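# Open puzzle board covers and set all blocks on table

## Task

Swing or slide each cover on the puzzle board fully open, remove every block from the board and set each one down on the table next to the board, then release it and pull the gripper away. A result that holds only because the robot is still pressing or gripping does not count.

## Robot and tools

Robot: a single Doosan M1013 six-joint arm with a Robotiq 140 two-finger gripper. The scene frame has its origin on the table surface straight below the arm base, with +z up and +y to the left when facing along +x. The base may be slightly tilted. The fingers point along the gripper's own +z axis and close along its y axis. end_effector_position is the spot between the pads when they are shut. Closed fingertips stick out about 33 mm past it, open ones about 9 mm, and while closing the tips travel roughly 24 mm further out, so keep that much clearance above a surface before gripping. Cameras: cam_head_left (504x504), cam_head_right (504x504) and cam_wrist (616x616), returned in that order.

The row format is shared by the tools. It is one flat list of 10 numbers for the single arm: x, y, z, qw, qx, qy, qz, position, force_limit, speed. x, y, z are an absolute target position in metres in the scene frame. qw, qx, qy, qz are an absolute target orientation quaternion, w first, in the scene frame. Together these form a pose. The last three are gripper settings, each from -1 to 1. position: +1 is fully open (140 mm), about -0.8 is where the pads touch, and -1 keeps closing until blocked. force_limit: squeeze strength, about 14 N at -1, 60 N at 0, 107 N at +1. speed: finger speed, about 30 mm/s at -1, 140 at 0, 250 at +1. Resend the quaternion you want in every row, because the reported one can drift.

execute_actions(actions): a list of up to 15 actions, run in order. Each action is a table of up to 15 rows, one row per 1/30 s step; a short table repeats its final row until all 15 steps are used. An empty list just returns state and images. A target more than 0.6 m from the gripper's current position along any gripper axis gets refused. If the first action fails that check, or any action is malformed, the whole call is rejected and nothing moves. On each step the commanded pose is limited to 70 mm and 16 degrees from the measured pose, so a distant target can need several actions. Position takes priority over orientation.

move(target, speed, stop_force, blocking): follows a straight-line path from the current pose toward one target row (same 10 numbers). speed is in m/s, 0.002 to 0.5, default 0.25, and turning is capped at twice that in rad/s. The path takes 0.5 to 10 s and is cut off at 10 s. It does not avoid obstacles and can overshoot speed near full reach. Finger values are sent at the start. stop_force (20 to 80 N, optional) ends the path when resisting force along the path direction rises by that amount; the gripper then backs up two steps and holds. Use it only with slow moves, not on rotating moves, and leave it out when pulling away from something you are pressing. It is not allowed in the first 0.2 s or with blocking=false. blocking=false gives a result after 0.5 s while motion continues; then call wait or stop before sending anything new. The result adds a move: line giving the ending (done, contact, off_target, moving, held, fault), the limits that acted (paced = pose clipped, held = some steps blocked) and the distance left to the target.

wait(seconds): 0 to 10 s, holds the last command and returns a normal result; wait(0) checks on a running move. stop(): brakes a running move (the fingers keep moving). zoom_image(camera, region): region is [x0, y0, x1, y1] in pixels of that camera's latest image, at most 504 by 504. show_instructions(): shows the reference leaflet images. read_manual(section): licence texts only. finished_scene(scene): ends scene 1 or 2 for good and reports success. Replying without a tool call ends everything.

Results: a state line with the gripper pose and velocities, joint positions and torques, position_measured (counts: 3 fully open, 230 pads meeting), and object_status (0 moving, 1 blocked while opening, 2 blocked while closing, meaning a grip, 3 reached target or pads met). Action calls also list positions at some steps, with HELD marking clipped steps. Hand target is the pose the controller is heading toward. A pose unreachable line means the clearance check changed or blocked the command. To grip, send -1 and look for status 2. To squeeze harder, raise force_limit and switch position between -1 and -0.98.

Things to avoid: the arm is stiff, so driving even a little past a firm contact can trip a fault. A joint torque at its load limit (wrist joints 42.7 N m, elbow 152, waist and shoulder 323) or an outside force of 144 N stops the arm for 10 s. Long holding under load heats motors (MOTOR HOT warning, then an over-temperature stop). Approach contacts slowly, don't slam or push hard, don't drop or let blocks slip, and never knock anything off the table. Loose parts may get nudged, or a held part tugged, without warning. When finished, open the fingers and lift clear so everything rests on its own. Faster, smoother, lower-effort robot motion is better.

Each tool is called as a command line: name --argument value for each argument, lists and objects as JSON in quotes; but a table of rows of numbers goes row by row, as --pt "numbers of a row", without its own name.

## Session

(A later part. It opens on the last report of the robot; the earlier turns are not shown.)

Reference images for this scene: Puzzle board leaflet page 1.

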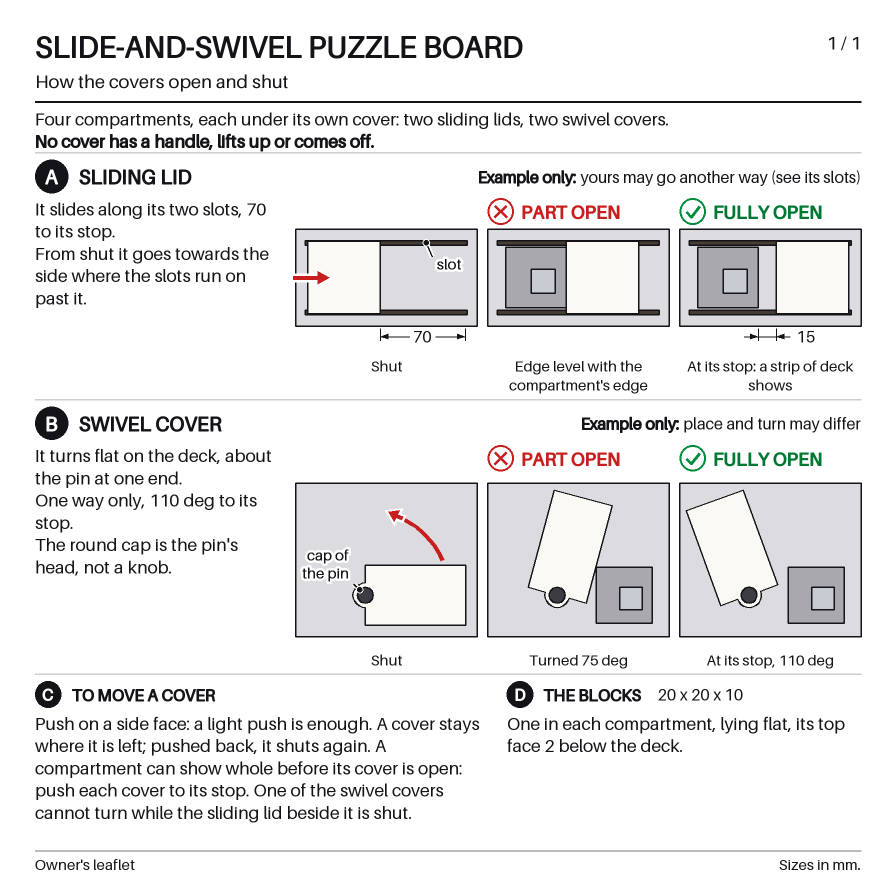

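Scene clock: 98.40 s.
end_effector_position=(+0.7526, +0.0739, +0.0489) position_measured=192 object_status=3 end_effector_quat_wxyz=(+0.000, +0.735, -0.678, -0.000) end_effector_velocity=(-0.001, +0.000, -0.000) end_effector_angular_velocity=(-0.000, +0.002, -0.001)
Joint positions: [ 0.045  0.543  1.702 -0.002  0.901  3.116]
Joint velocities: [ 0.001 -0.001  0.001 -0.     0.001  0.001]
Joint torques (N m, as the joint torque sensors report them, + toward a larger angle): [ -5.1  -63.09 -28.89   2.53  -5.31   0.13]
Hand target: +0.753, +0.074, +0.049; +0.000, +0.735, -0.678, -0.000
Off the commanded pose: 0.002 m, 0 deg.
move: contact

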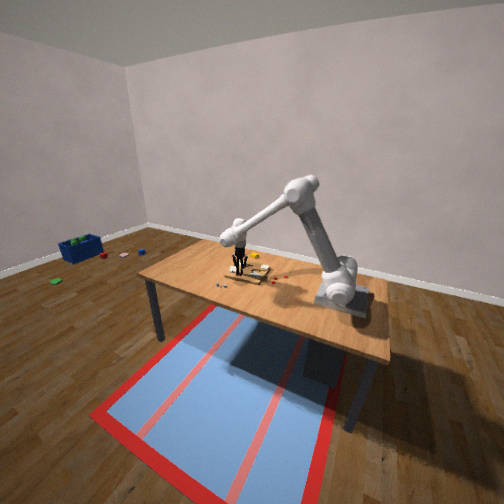

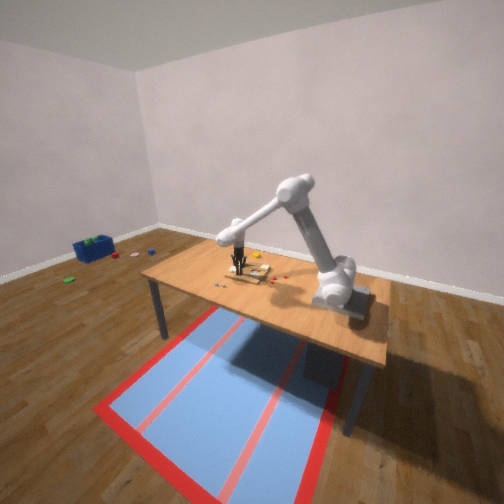

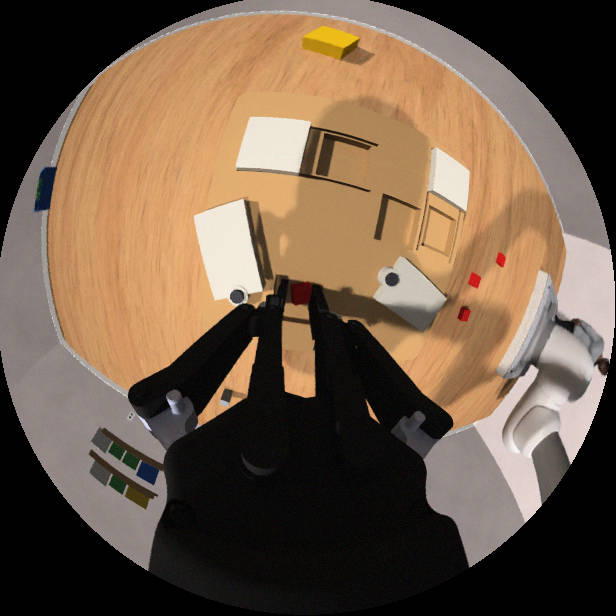

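move --target '[0.7528,0.074,0.063,0,-0.735,0.678,0,-0.5,0,0]' --speed 0.03

move --target '[0.7525,0.074,0.059,0,-0.802,0.598,0,-1,0,0]' --speed 0.1

move --target '[0.7525,0.074,0.053,0,-0.802,0.598,0,-1,0,0]' --speed 0.005 --stop_force 20

move --target '[0.755,0.078,0.0548,0,-0.735,0.678,0,-1,0,0]' --speed 0.06

move --target '[0.755,0.078,0.063,0,-0.735,0.678,0,-1,0,0]' --speed 0.04

move --target '[0.755,0.078,0.063,0,-0.735,0.678,0,-0.5,0,0]'

zoom_image --camera "cam_wrist" --region '[230,230,380,330]'

Scene clock: 99.43 s.
end_effector_position=(+0.7528, +0.0740, +0.0630) position_measured=192 object_status=3 end_effector_quat_wxyz=(-0.000, +0.735, -0.678, +0.000) end_effector_velocity=(-0.001, -0.000, -0.001) end_effector_angular_velocity=(+0.000, +0.002, -0.001)
Joint positions: [ 0.045  0.529  1.694 -0.002  0.923  3.116]
Joint velocities: [-0.    -0.     0.002  0.     0.     0.001]
Joint torques (N m, as the joint torque sensors report them, + toward a larger angle): [ -3.41 -78.15 -30.51   3.68   0.13  -0.03]
Hand target: +0.753, +0.074, +0.063; -0.000, +0.735, -0.678, -0.000
Off the commanded pose: 0.000 m, 0 deg.
move: done

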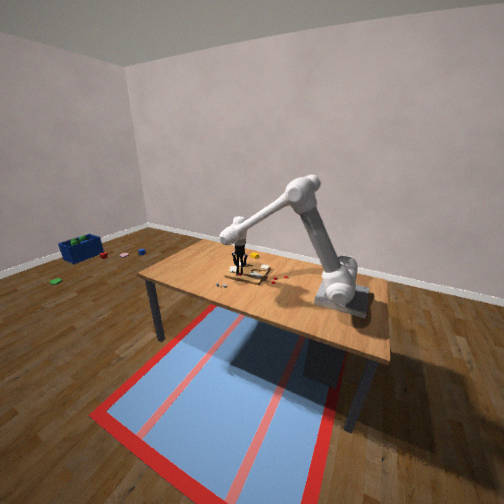

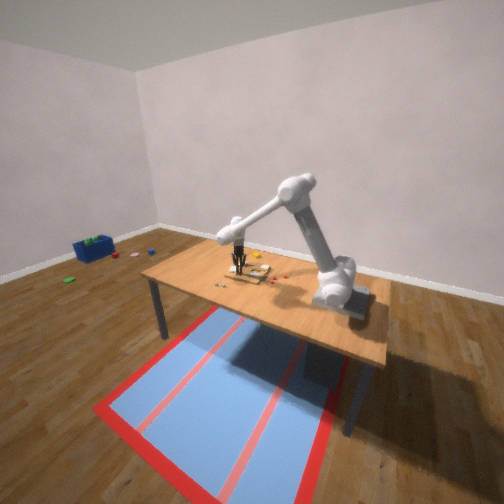

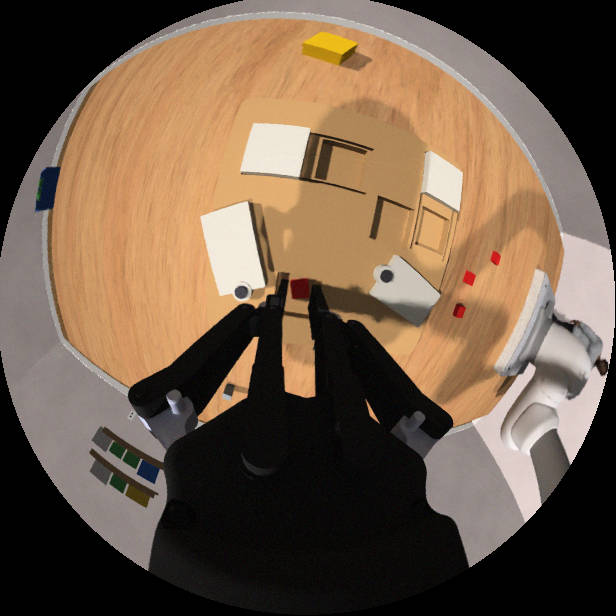

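Scene clock: 100.73 s.
end_effector_position=(+0.7525, +0.0740, +0.0590) position_measured=233 object_status=3 end_effector_quat_wxyz=(+0.000, +0.802, -0.598, +0.000) end_effector_velocity=(+0.000, -0.000, +0.000) end_effector_angular_velocity=(-0.000, -0.000, +0.001)
Joint positions: [ 0.045  0.533  1.697 -0.002  0.917  2.907]
Joint velocities: [ 0. -0. -0. -0.  0. -0.]
Joint torques (N m, as the joint torque sensors report them, + toward a larger angle): [ -1.15 -82.39 -30.81   3.5    0.31   0.14]
Hand target: +0.752, +0.074, +0.059; +0.000, +0.802, -0.598, +0.000
Off the commanded pose: 0.000 m, 0 deg.
move: done

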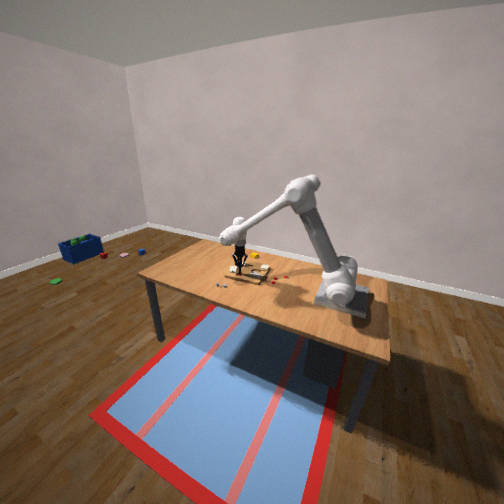

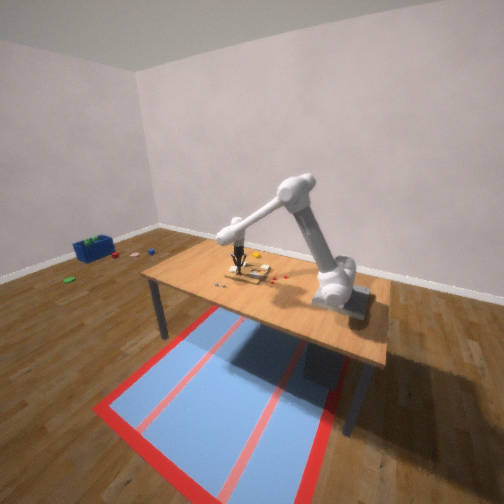

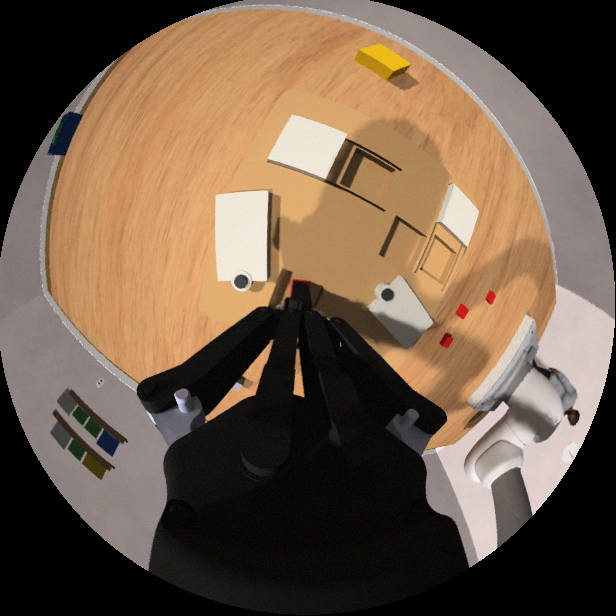

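Scene clock: 101.93 s.
end_effector_position=(+0.7524, +0.0740, +0.0546) position_measured=233 object_status=3 end_effector_quat_wxyz=(+0.000, +0.802, -0.598, +0.000) end_effector_velocity=(-0.000, +0.001, +0.000) end_effector_angular_velocity=(-0.000, +0.001, +0.000)
Joint positions: [ 0.045  0.537  1.699 -0.002  0.91   2.907]
Joint velocities: [ 0.001 -0.001  0.    -0.     0.001  0.001]
Joint torques (N m, as the joint torque sensors report them, + toward a larger angle): [ -2.46 -60.26 -20.06   3.66  -1.26  -0.03]
Hand target: +0.753, +0.074, +0.055; -0.000, +0.802, -0.598, +0.000
Off the commanded pose: 0.002 m, 0 deg.
move: contact

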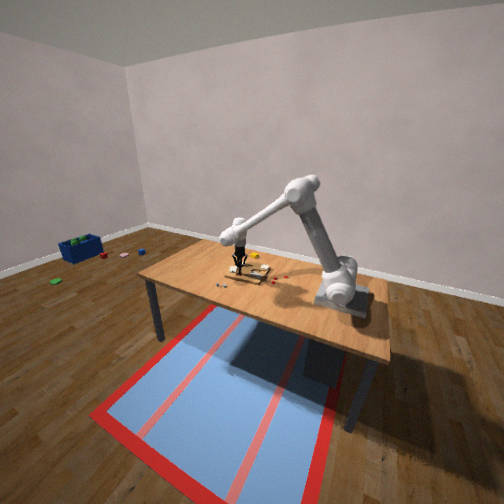

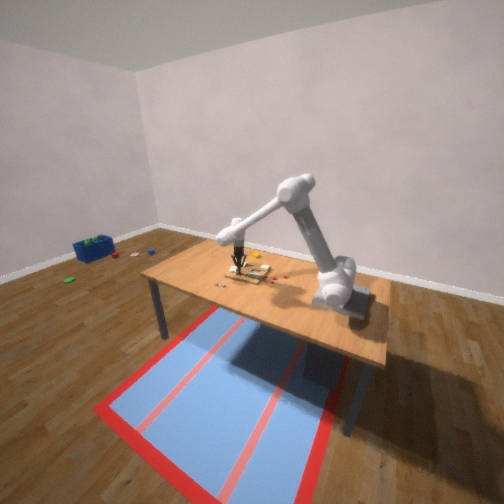

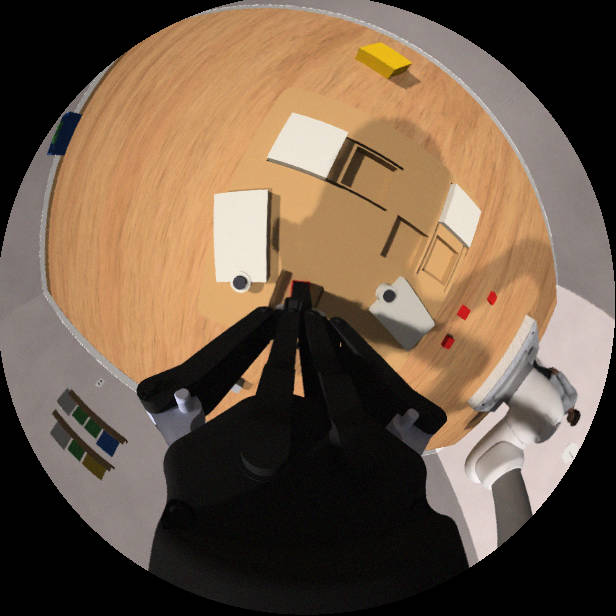

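Scene clock: 103.90 s.
end_effector_position=(+0.7550, +0.0780, +0.0548) position_measured=233 object_status=3 end_effector_quat_wxyz=(-0.000, +0.735, -0.678, -0.000) end_effector_velocity=(+0.001, -0.000, +0.001) end_effector_angular_velocity=(+0.000, -0.001, +0.001)
Joint positions: [ 0.05   0.541  1.693 -0.002  0.913  3.121]
Joint velocities: [-0.001 -0.    -0.001  0.     0.    -0.002]
Joint torques (N m, as the joint torque sensors report them, + toward a larger angle): [  4.44 -68.66 -25.78   6.17  -1.94   0.45]
Hand target: +0.755, +0.078, +0.055; +0.000, +0.735, -0.678, +0.000
Off the commanded pose: 0.000 m, 0 deg.
move: done

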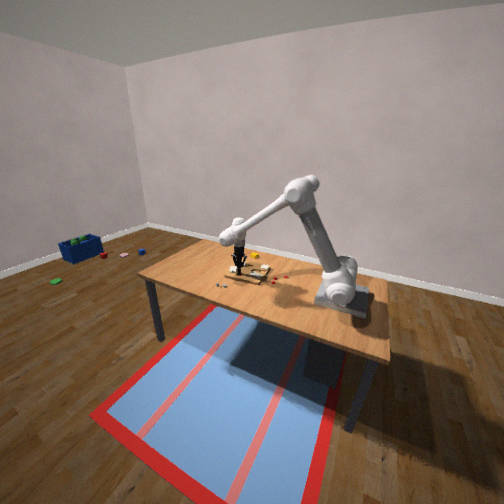

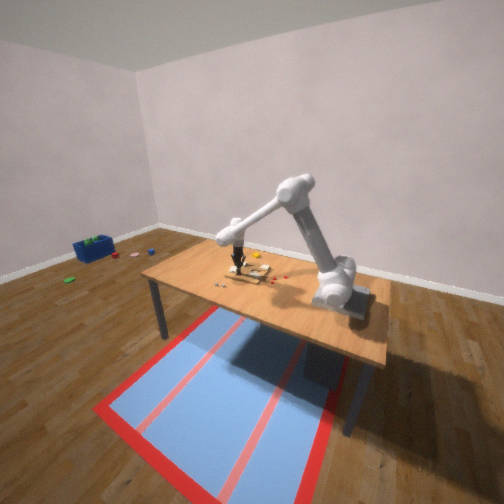

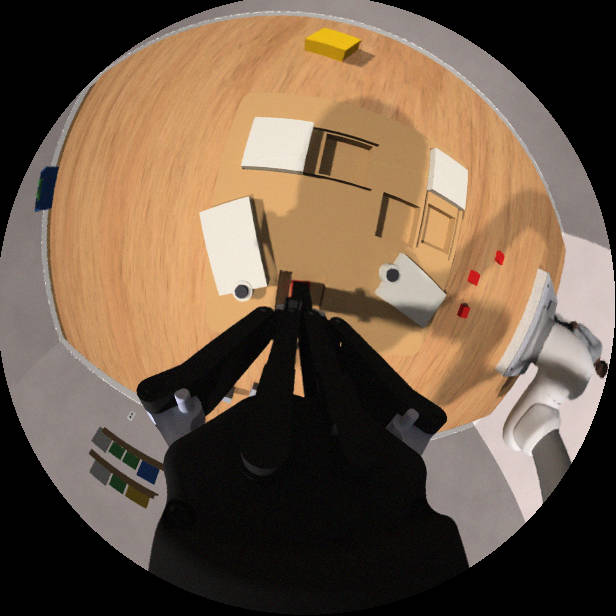

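Scene clock: 104.60 s.
end_effector_position=(+0.7550, +0.0781, +0.0630) position_measured=233 object_status=3 end_effector_quat_wxyz=(-0.000, +0.735, -0.678, -0.000) end_effector_velocity=(+0.000, -0.001, -0.000) end_effector_angular_velocity=(+0.000, +0.000, -0.002)
Joint positions: [ 0.05   0.533  1.688 -0.002  0.925  3.121]
Joint velocities: [-0.002 -0.     0.     0.     0.     0.   ]
Joint torques (N m, as the joint torque sensors report them, + toward a larger angle): [ -1.65 -81.31 -31.87   3.58   0.01   0.29]
Hand target: +0.755, +0.078, +0.063; -0.000, +0.735, -0.678, -0.000
Off the commanded pose: 0.000 m, 0 deg.
move: done

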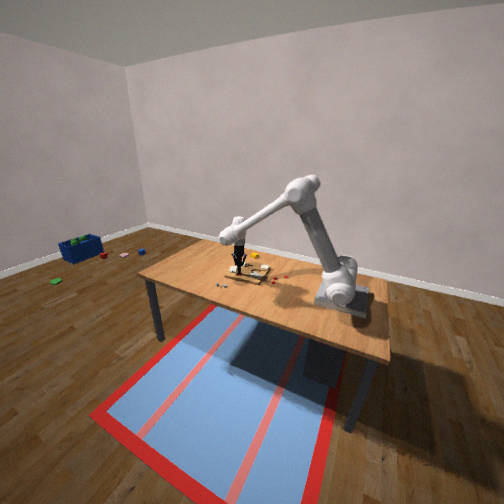

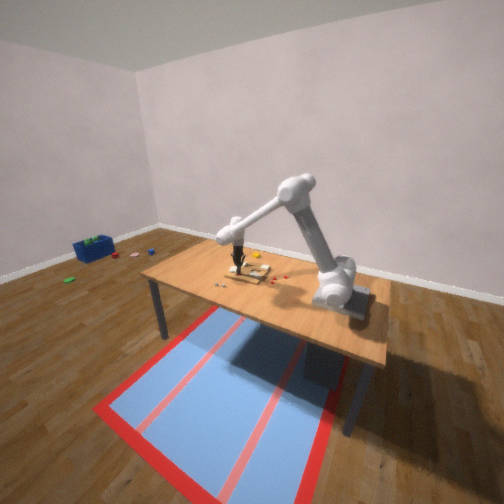

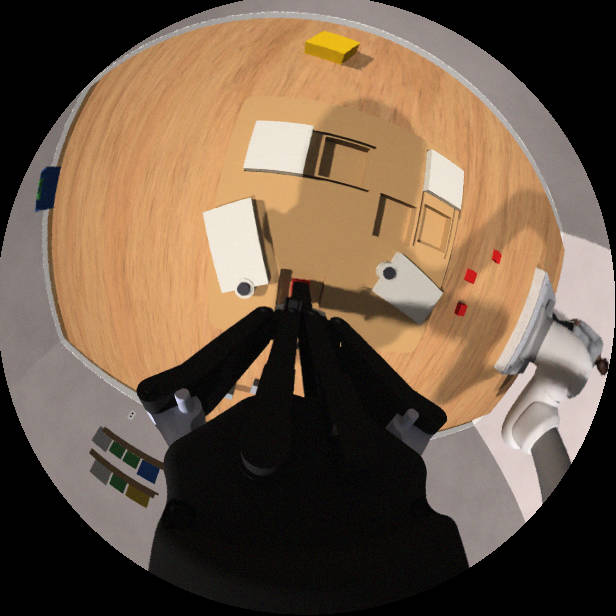

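Scene clock: 105.30 s.
end_effector_position=(+0.7550, +0.0781, +0.0630) position_measured=192 object_status=3 end_effector_quat_wxyz=(-0.000, +0.735, -0.678, -0.000) end_effector_velocity=(-0.001, +0.000, -0.001) end_effector_angular_velocity=(+0.000, +0.001, -0.001)
Joint positions: [ 0.05   0.533  1.688 -0.002  0.925  3.121]
Joint velocities: [ 0.     0.     0.001  0.    -0.     0.001]
Joint torques (N m, as the joint torque sensors report them, + toward a larger angle): [ -0.51 -82.22 -30.55   3.37  -0.07   0.15]
Hand target: +0.755, +0.078, +0.063; -0.000, +0.735, -0.678, -0.000
Off the commanded pose: 0.000 m, 0 deg.
move: done

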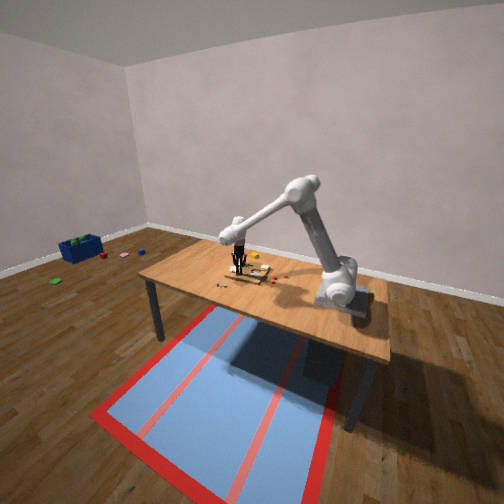

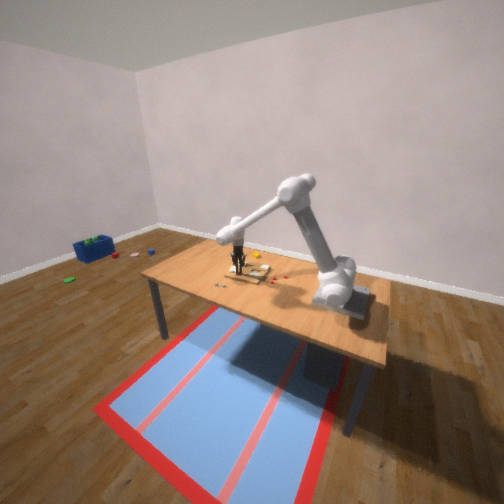

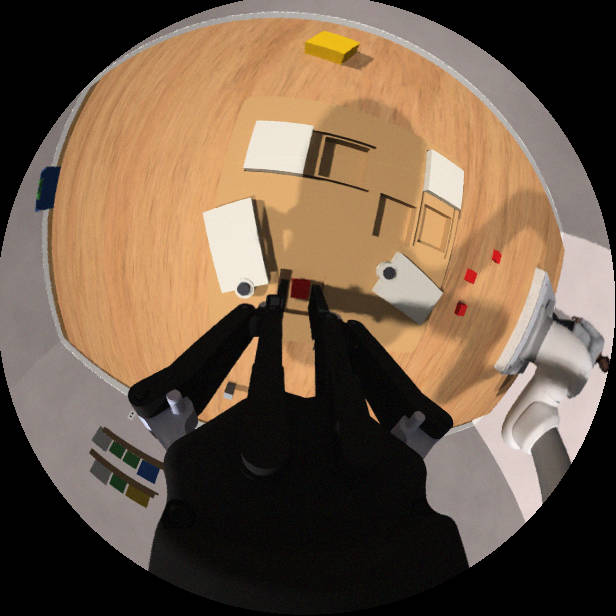

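Region (230, 230, 380, 330) of cam_wrist's 616x616 image, scaled by 3.360, with more detail than that image has.

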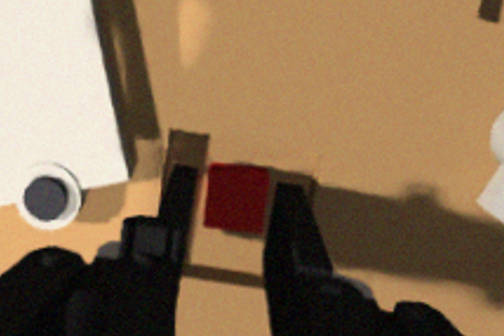

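move --target '[0.755,0.078,0.0467,0,-0.735,0.678,0,-0.5,0,0]' --speed 0.008 --stop_force 20

move --target '[0.755,0.078,0.0467,0,-0.735,0.678,0,-1,0,-0.5]' --speed 0.004 --stop_force 20

move --target '[0.755,0.078,0.09,0,-0.735,0.678,0,-1,0,-0.5]' --speed 0.08

Scene clock: 107.93 s.
end_effector_position=(+0.7550, +0.0780, +0.0467) position_measured=192 object_status=3 end_effector_quat_wxyz=(+0.000, +0.735, -0.678, -0.000) end_effector_velocity=(-0.000, -0.000, -0.000) end_effector_angular_velocity=(+0.000, +0.000, -0.001)
Joint positions: [ 0.05   0.549  1.697 -0.002  0.9    3.121]
Joint velocities: [-0.001  0.     0.     0.     0.     0.001]
Joint torques (N m, as the joint torque sensors report them, + toward a larger angle): [ -1.09 -81.44 -30.88   3.31   0.21   0.11]
Hand target: +0.755, +0.078, +0.047; +0.000, +0.735, -0.678, +0.000
Off the commanded pose: 0.000 m, 0 deg.
move: done

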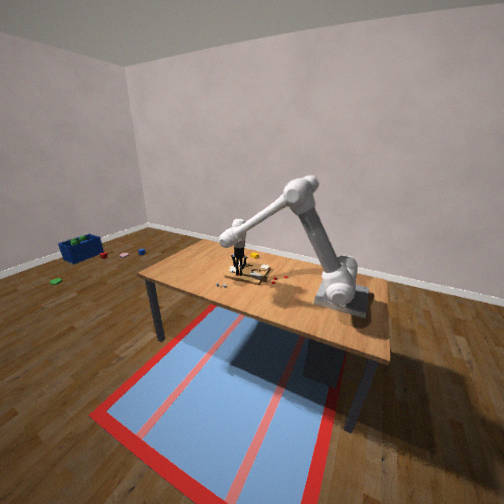

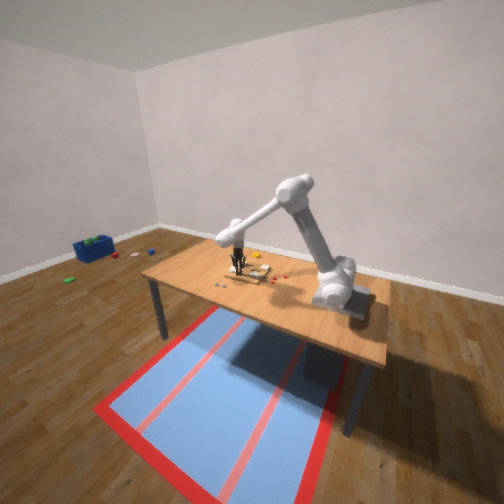

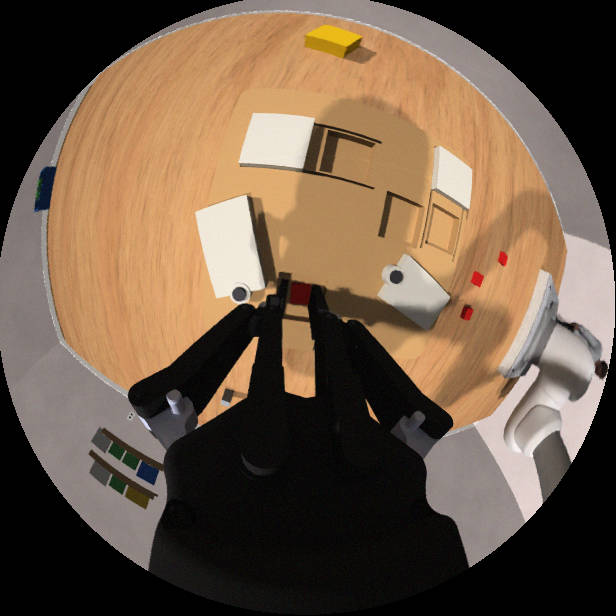

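Scene clock: 108.63 s.
end_effector_position=(+0.7550, +0.0780, +0.0467) position_measured=206 object_status=2 end_effector_quat_wxyz=(+0.000, +0.735, -0.678, -0.000) end_effector_velocity=(+0.001, -0.000, +0.000) end_effector_angular_velocity=(+0.000, -0.001, +0.001)
Joint positions: [ 0.05   0.549  1.697 -0.002  0.9    3.121]
Joint velocities: [-0.     0.    -0.     0.    -0.    -0.001]
Joint torques (N m, as the joint torque sensors report them, + toward a larger angle): [  0.69 -76.63 -27.79   3.34  -0.18   0.24]
Hand target: +0.755, +0.078, +0.047; -0.000, +0.735, -0.678, +0.000
Off the commanded pose: 0.000 m, 0 deg.
move: done

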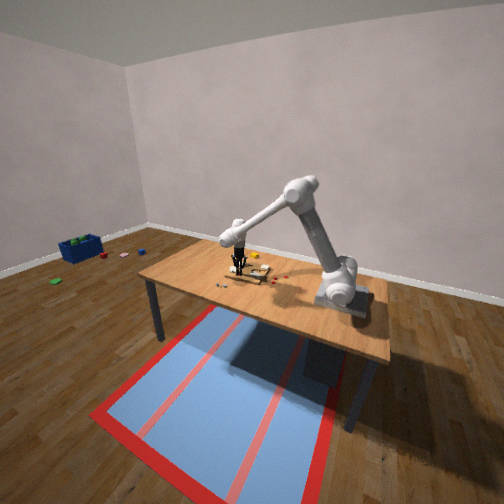

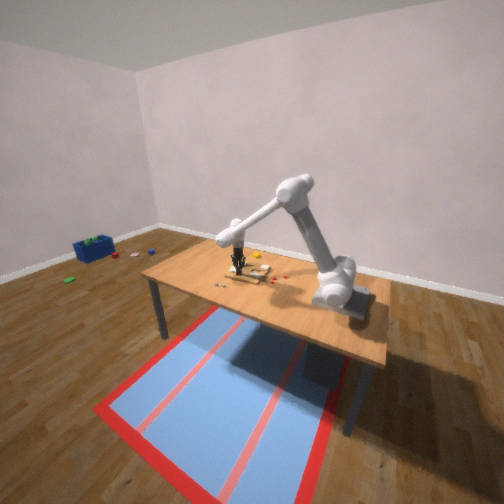

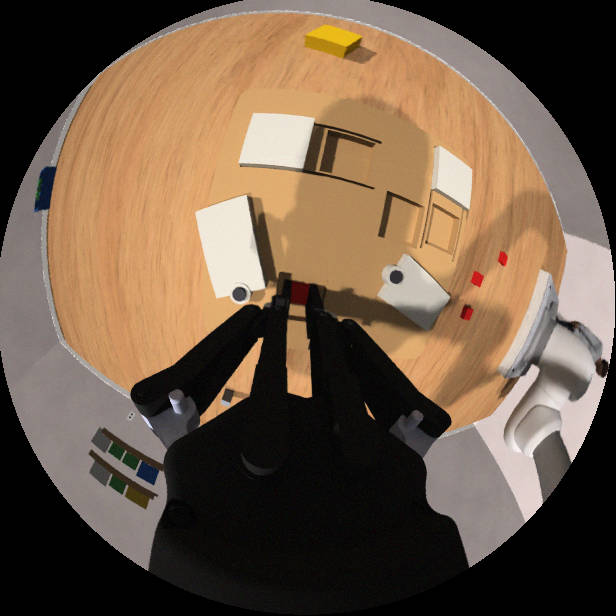

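Scene clock: 109.47 s.
end_effector_position=(+0.7550, +0.0779, +0.0901) position_measured=206 object_status=2 end_effector_quat_wxyz=(-0.000, +0.735, -0.678, +0.000) end_effector_velocity=(+0.001, +0.000, +0.000) end_effector_angular_velocity=(+0.000, -0.001, -0.001)
Joint positions: [ 0.05   0.507  1.671 -0.002  0.968  3.121]
Joint velocities: [ 0.    -0.    -0.001  0.    -0.     0.001]
Joint torques (N m, as the joint torque sensors report them, + toward a larger angle): [  0.39 -83.51 -33.53   3.58   0.04   0.29]
Hand target: +0.755, +0.078, +0.090; -0.000, +0.735, -0.678, -0.000
Off the commanded pose: 0.000 m, 0 deg.
move: done

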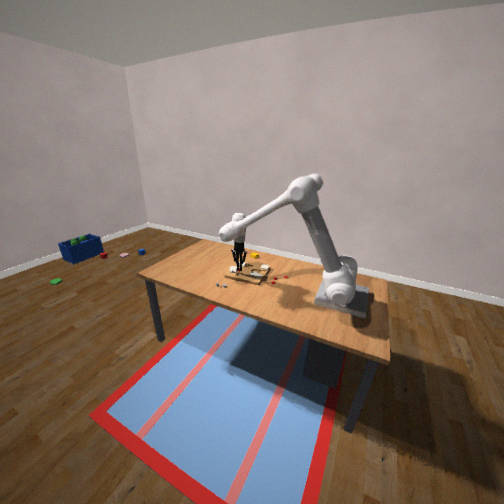

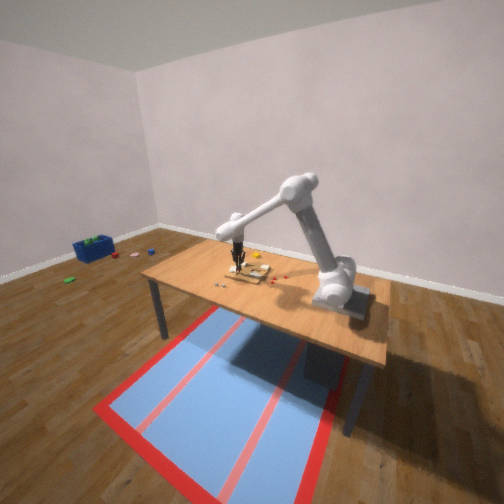

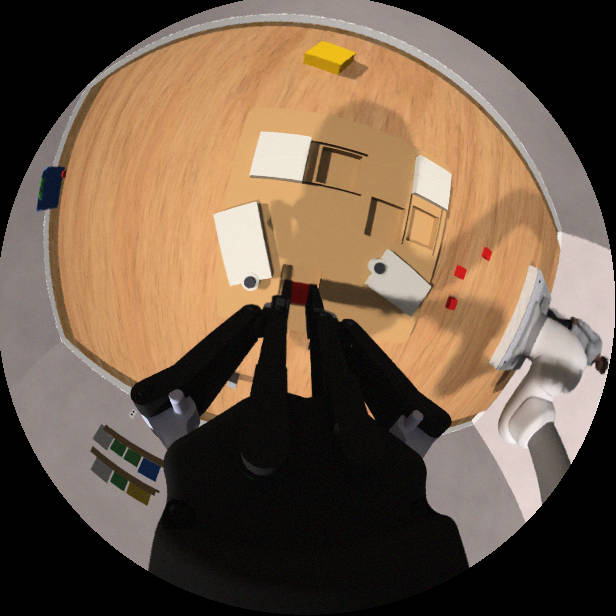

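move --target '[0.48,0.11,0.085,0,-0.735,0.678,0,-1,0,-0.5]'

move --target '[0.48,0.11,0.0355,0,-0.735,0.678,0,-1,0,-0.5]' --speed 0.04

move --target '[0.48,0.11,0.0355,0,-0.735,0.678,0,-0.45,0,0]'

move --target '[0.48,0.11,0.25,0,-0.735,0.678,0,-0.45,0,0]'

Scene clock: 111.10 s.
end_effector_position=(+0.4800, +0.1098, +0.0852) position_measured=206 object_status=2 end_effector_quat_wxyz=(+0.000, +0.735, -0.678, +0.000) end_effector_velocity=(-0.001, -0.001, -0.000) end_effector_angular_velocity=(-0.002, +0.000, +0.000)
Joint positions: [ 0.148  0.155  2.196 -0.002  0.795  3.218]
Joint velocities: [-0.001 -0.001  0.001 -0.002 -0.     0.   ]
Joint torques (N m, as the joint torque sensors report them, + toward a larger angle): [ -2.42 -45.85 -27.88   3.18   0.07  -0.12]
Hand target: +0.480, +0.110, +0.085; +0.000, +0.735, -0.678, +0.000
Off the commanded pose: 0.000 m, 0 deg.
move: done

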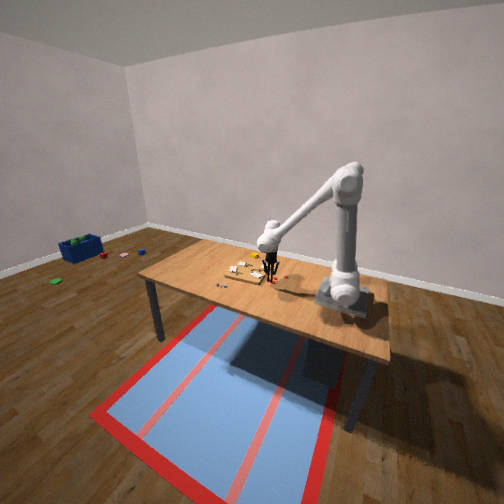

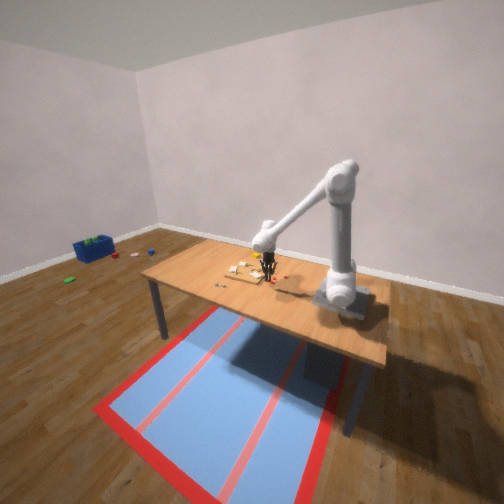

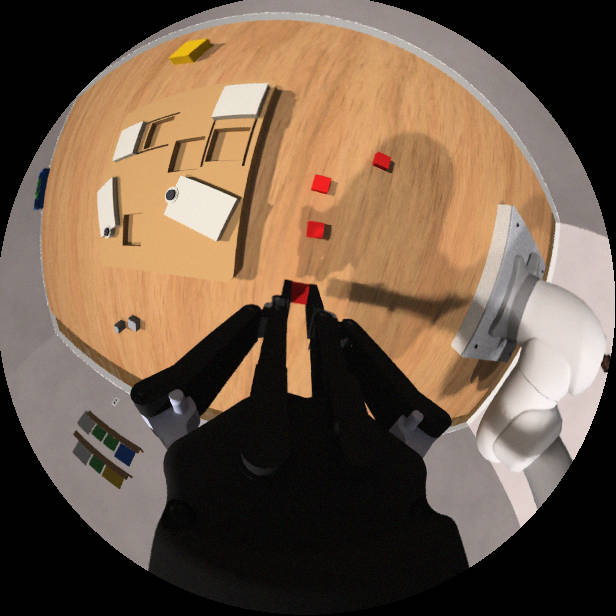

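Scene clock: 112.57 s.
end_effector_position=(+0.4800, +0.1100, +0.0355) position_measured=206 object_status=2 end_effector_quat_wxyz=(+0.000, +0.735, -0.678, +0.000) end_effector_velocity=(-0.001, +0.001, -0.000) end_effector_angular_velocity=(-0.000, +0.001, +0.003)
Joint positions: [ 0.148  0.229  2.231 -0.002  0.686  3.219]
Joint velocities: [ 0.002 -0.     0.001  0.    -0.    -0.001]
Joint torques (N m, as the joint torque sensors report them, + toward a larger angle): [ -1.15 -46.89 -23.76   2.92   0.19   0.23]
Hand target: +0.480, +0.110, +0.035; +0.000, +0.735, -0.678, +0.000
Off the commanded pose: 0.000 m, 0 deg.
move: done

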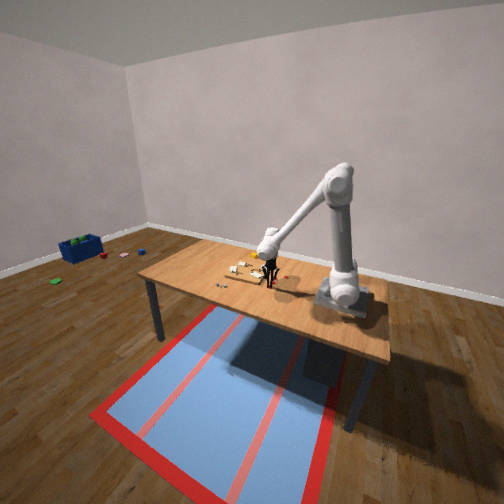

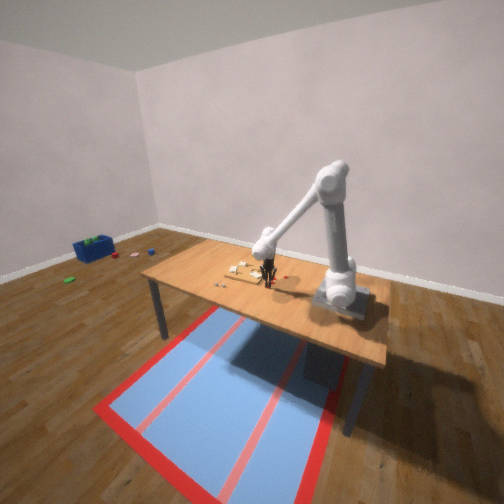

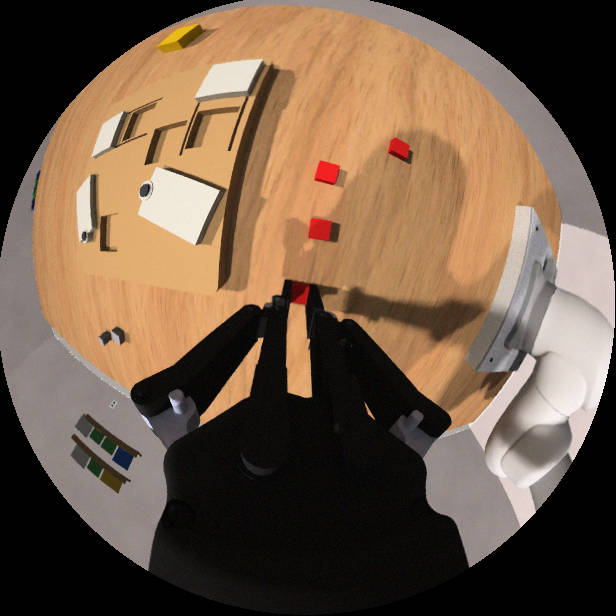

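Scene clock: 113.27 s.
end_effector_position=(+0.4800, +0.1100, +0.0355) position_measured=186 object_status=3 end_effector_quat_wxyz=(+0.000, +0.735, -0.678, +0.000) end_effector_velocity=(-0.001, -0.001, -0.000) end_effector_angular_velocity=(-0.000, +0.002, +0.001)
Joint positions: [ 0.148  0.229  2.231 -0.002  0.686  3.219]
Joint velocities: [-0.001  0.     0.001 -0.     0.001 -0.002]
Joint torques (N m, as the joint torque sensors report them, + toward a larger angle): [ -2.22 -47.62 -24.03   2.92   0.42  -0.09]
Hand target: +0.480, +0.110, +0.035; +0.000, +0.735, -0.678, +0.000
Off the commanded pose: 0.000 m, 0 deg.
move: done

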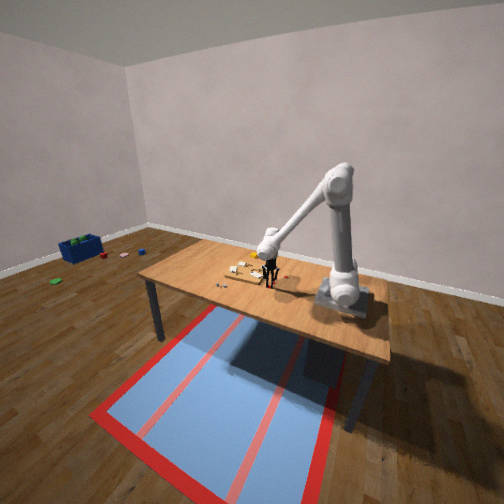

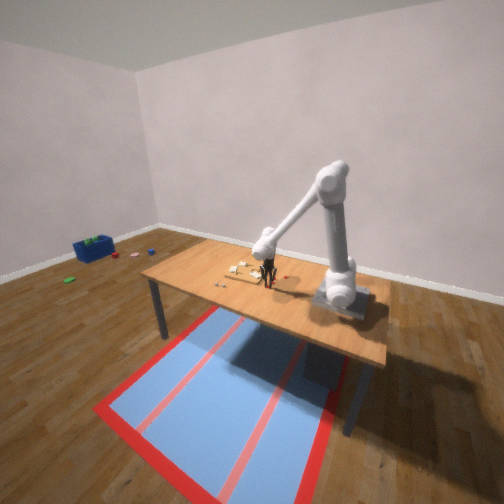

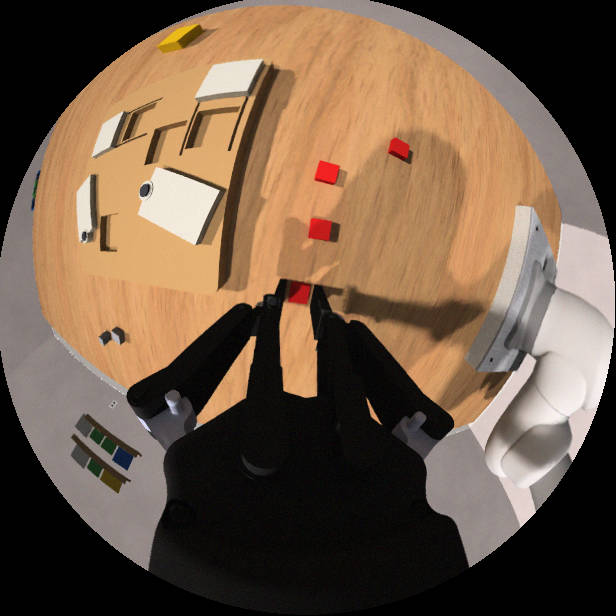

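Scene clock: 114.47 s.
end_effector_position=(+0.4801, +0.1101, +0.2501) position_measured=186 object_status=3 end_effector_quat_wxyz=(-0.000, +0.735, -0.678, -0.000) end_effector_velocity=(+0.000, -0.000, +0.000) end_effector_angular_velocity=(-0.000, +0.000, +0.001)
Joint positions: [ 0.148 -0.021  2.027 -0.001  1.14   3.218]
Joint velocities: [-0.     0.    -0.001 -0.     0.001 -0.001]
Joint torques (N m, as the joint torque sensors report them, + toward a larger angle): [ -2.   -32.73 -36.25   3.68   0.12  -0.01]
Hand target: +0.480, +0.110, +0.250; -0.000, +0.735, -0.678, -0.000
Off the commanded pose: 0.000 m, 0 deg.
move: done

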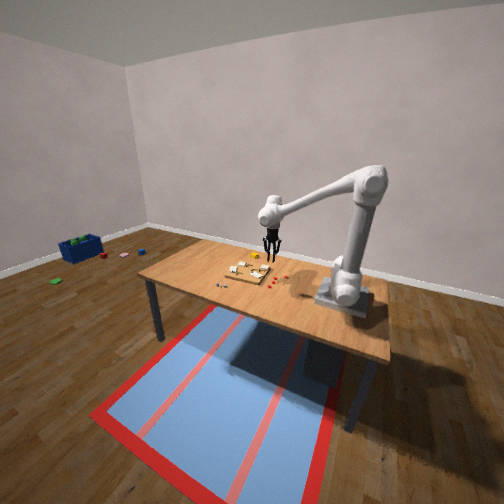

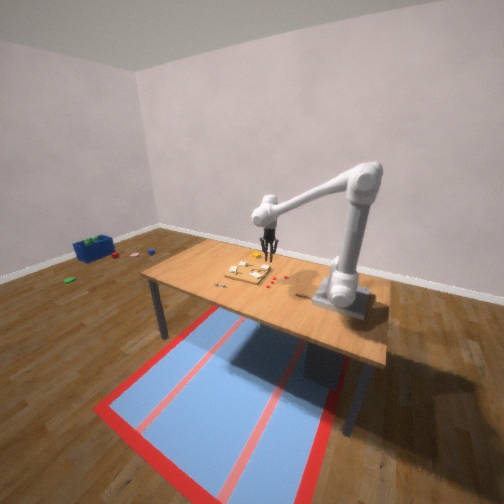

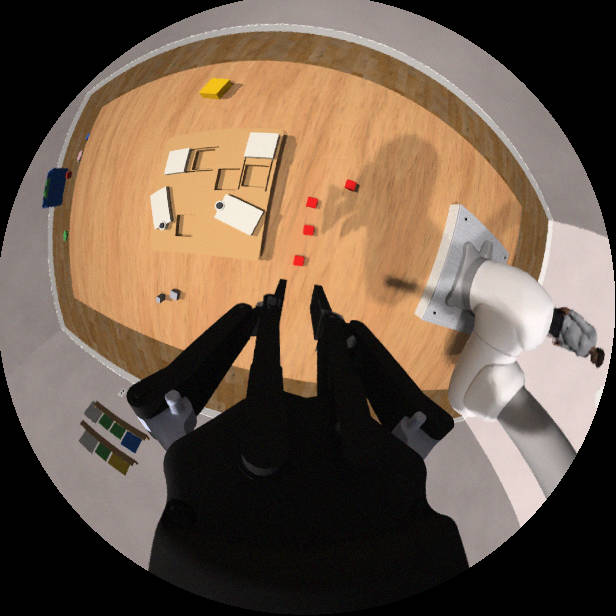

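finished_scene --scene 2

The scene is finished: the task was done.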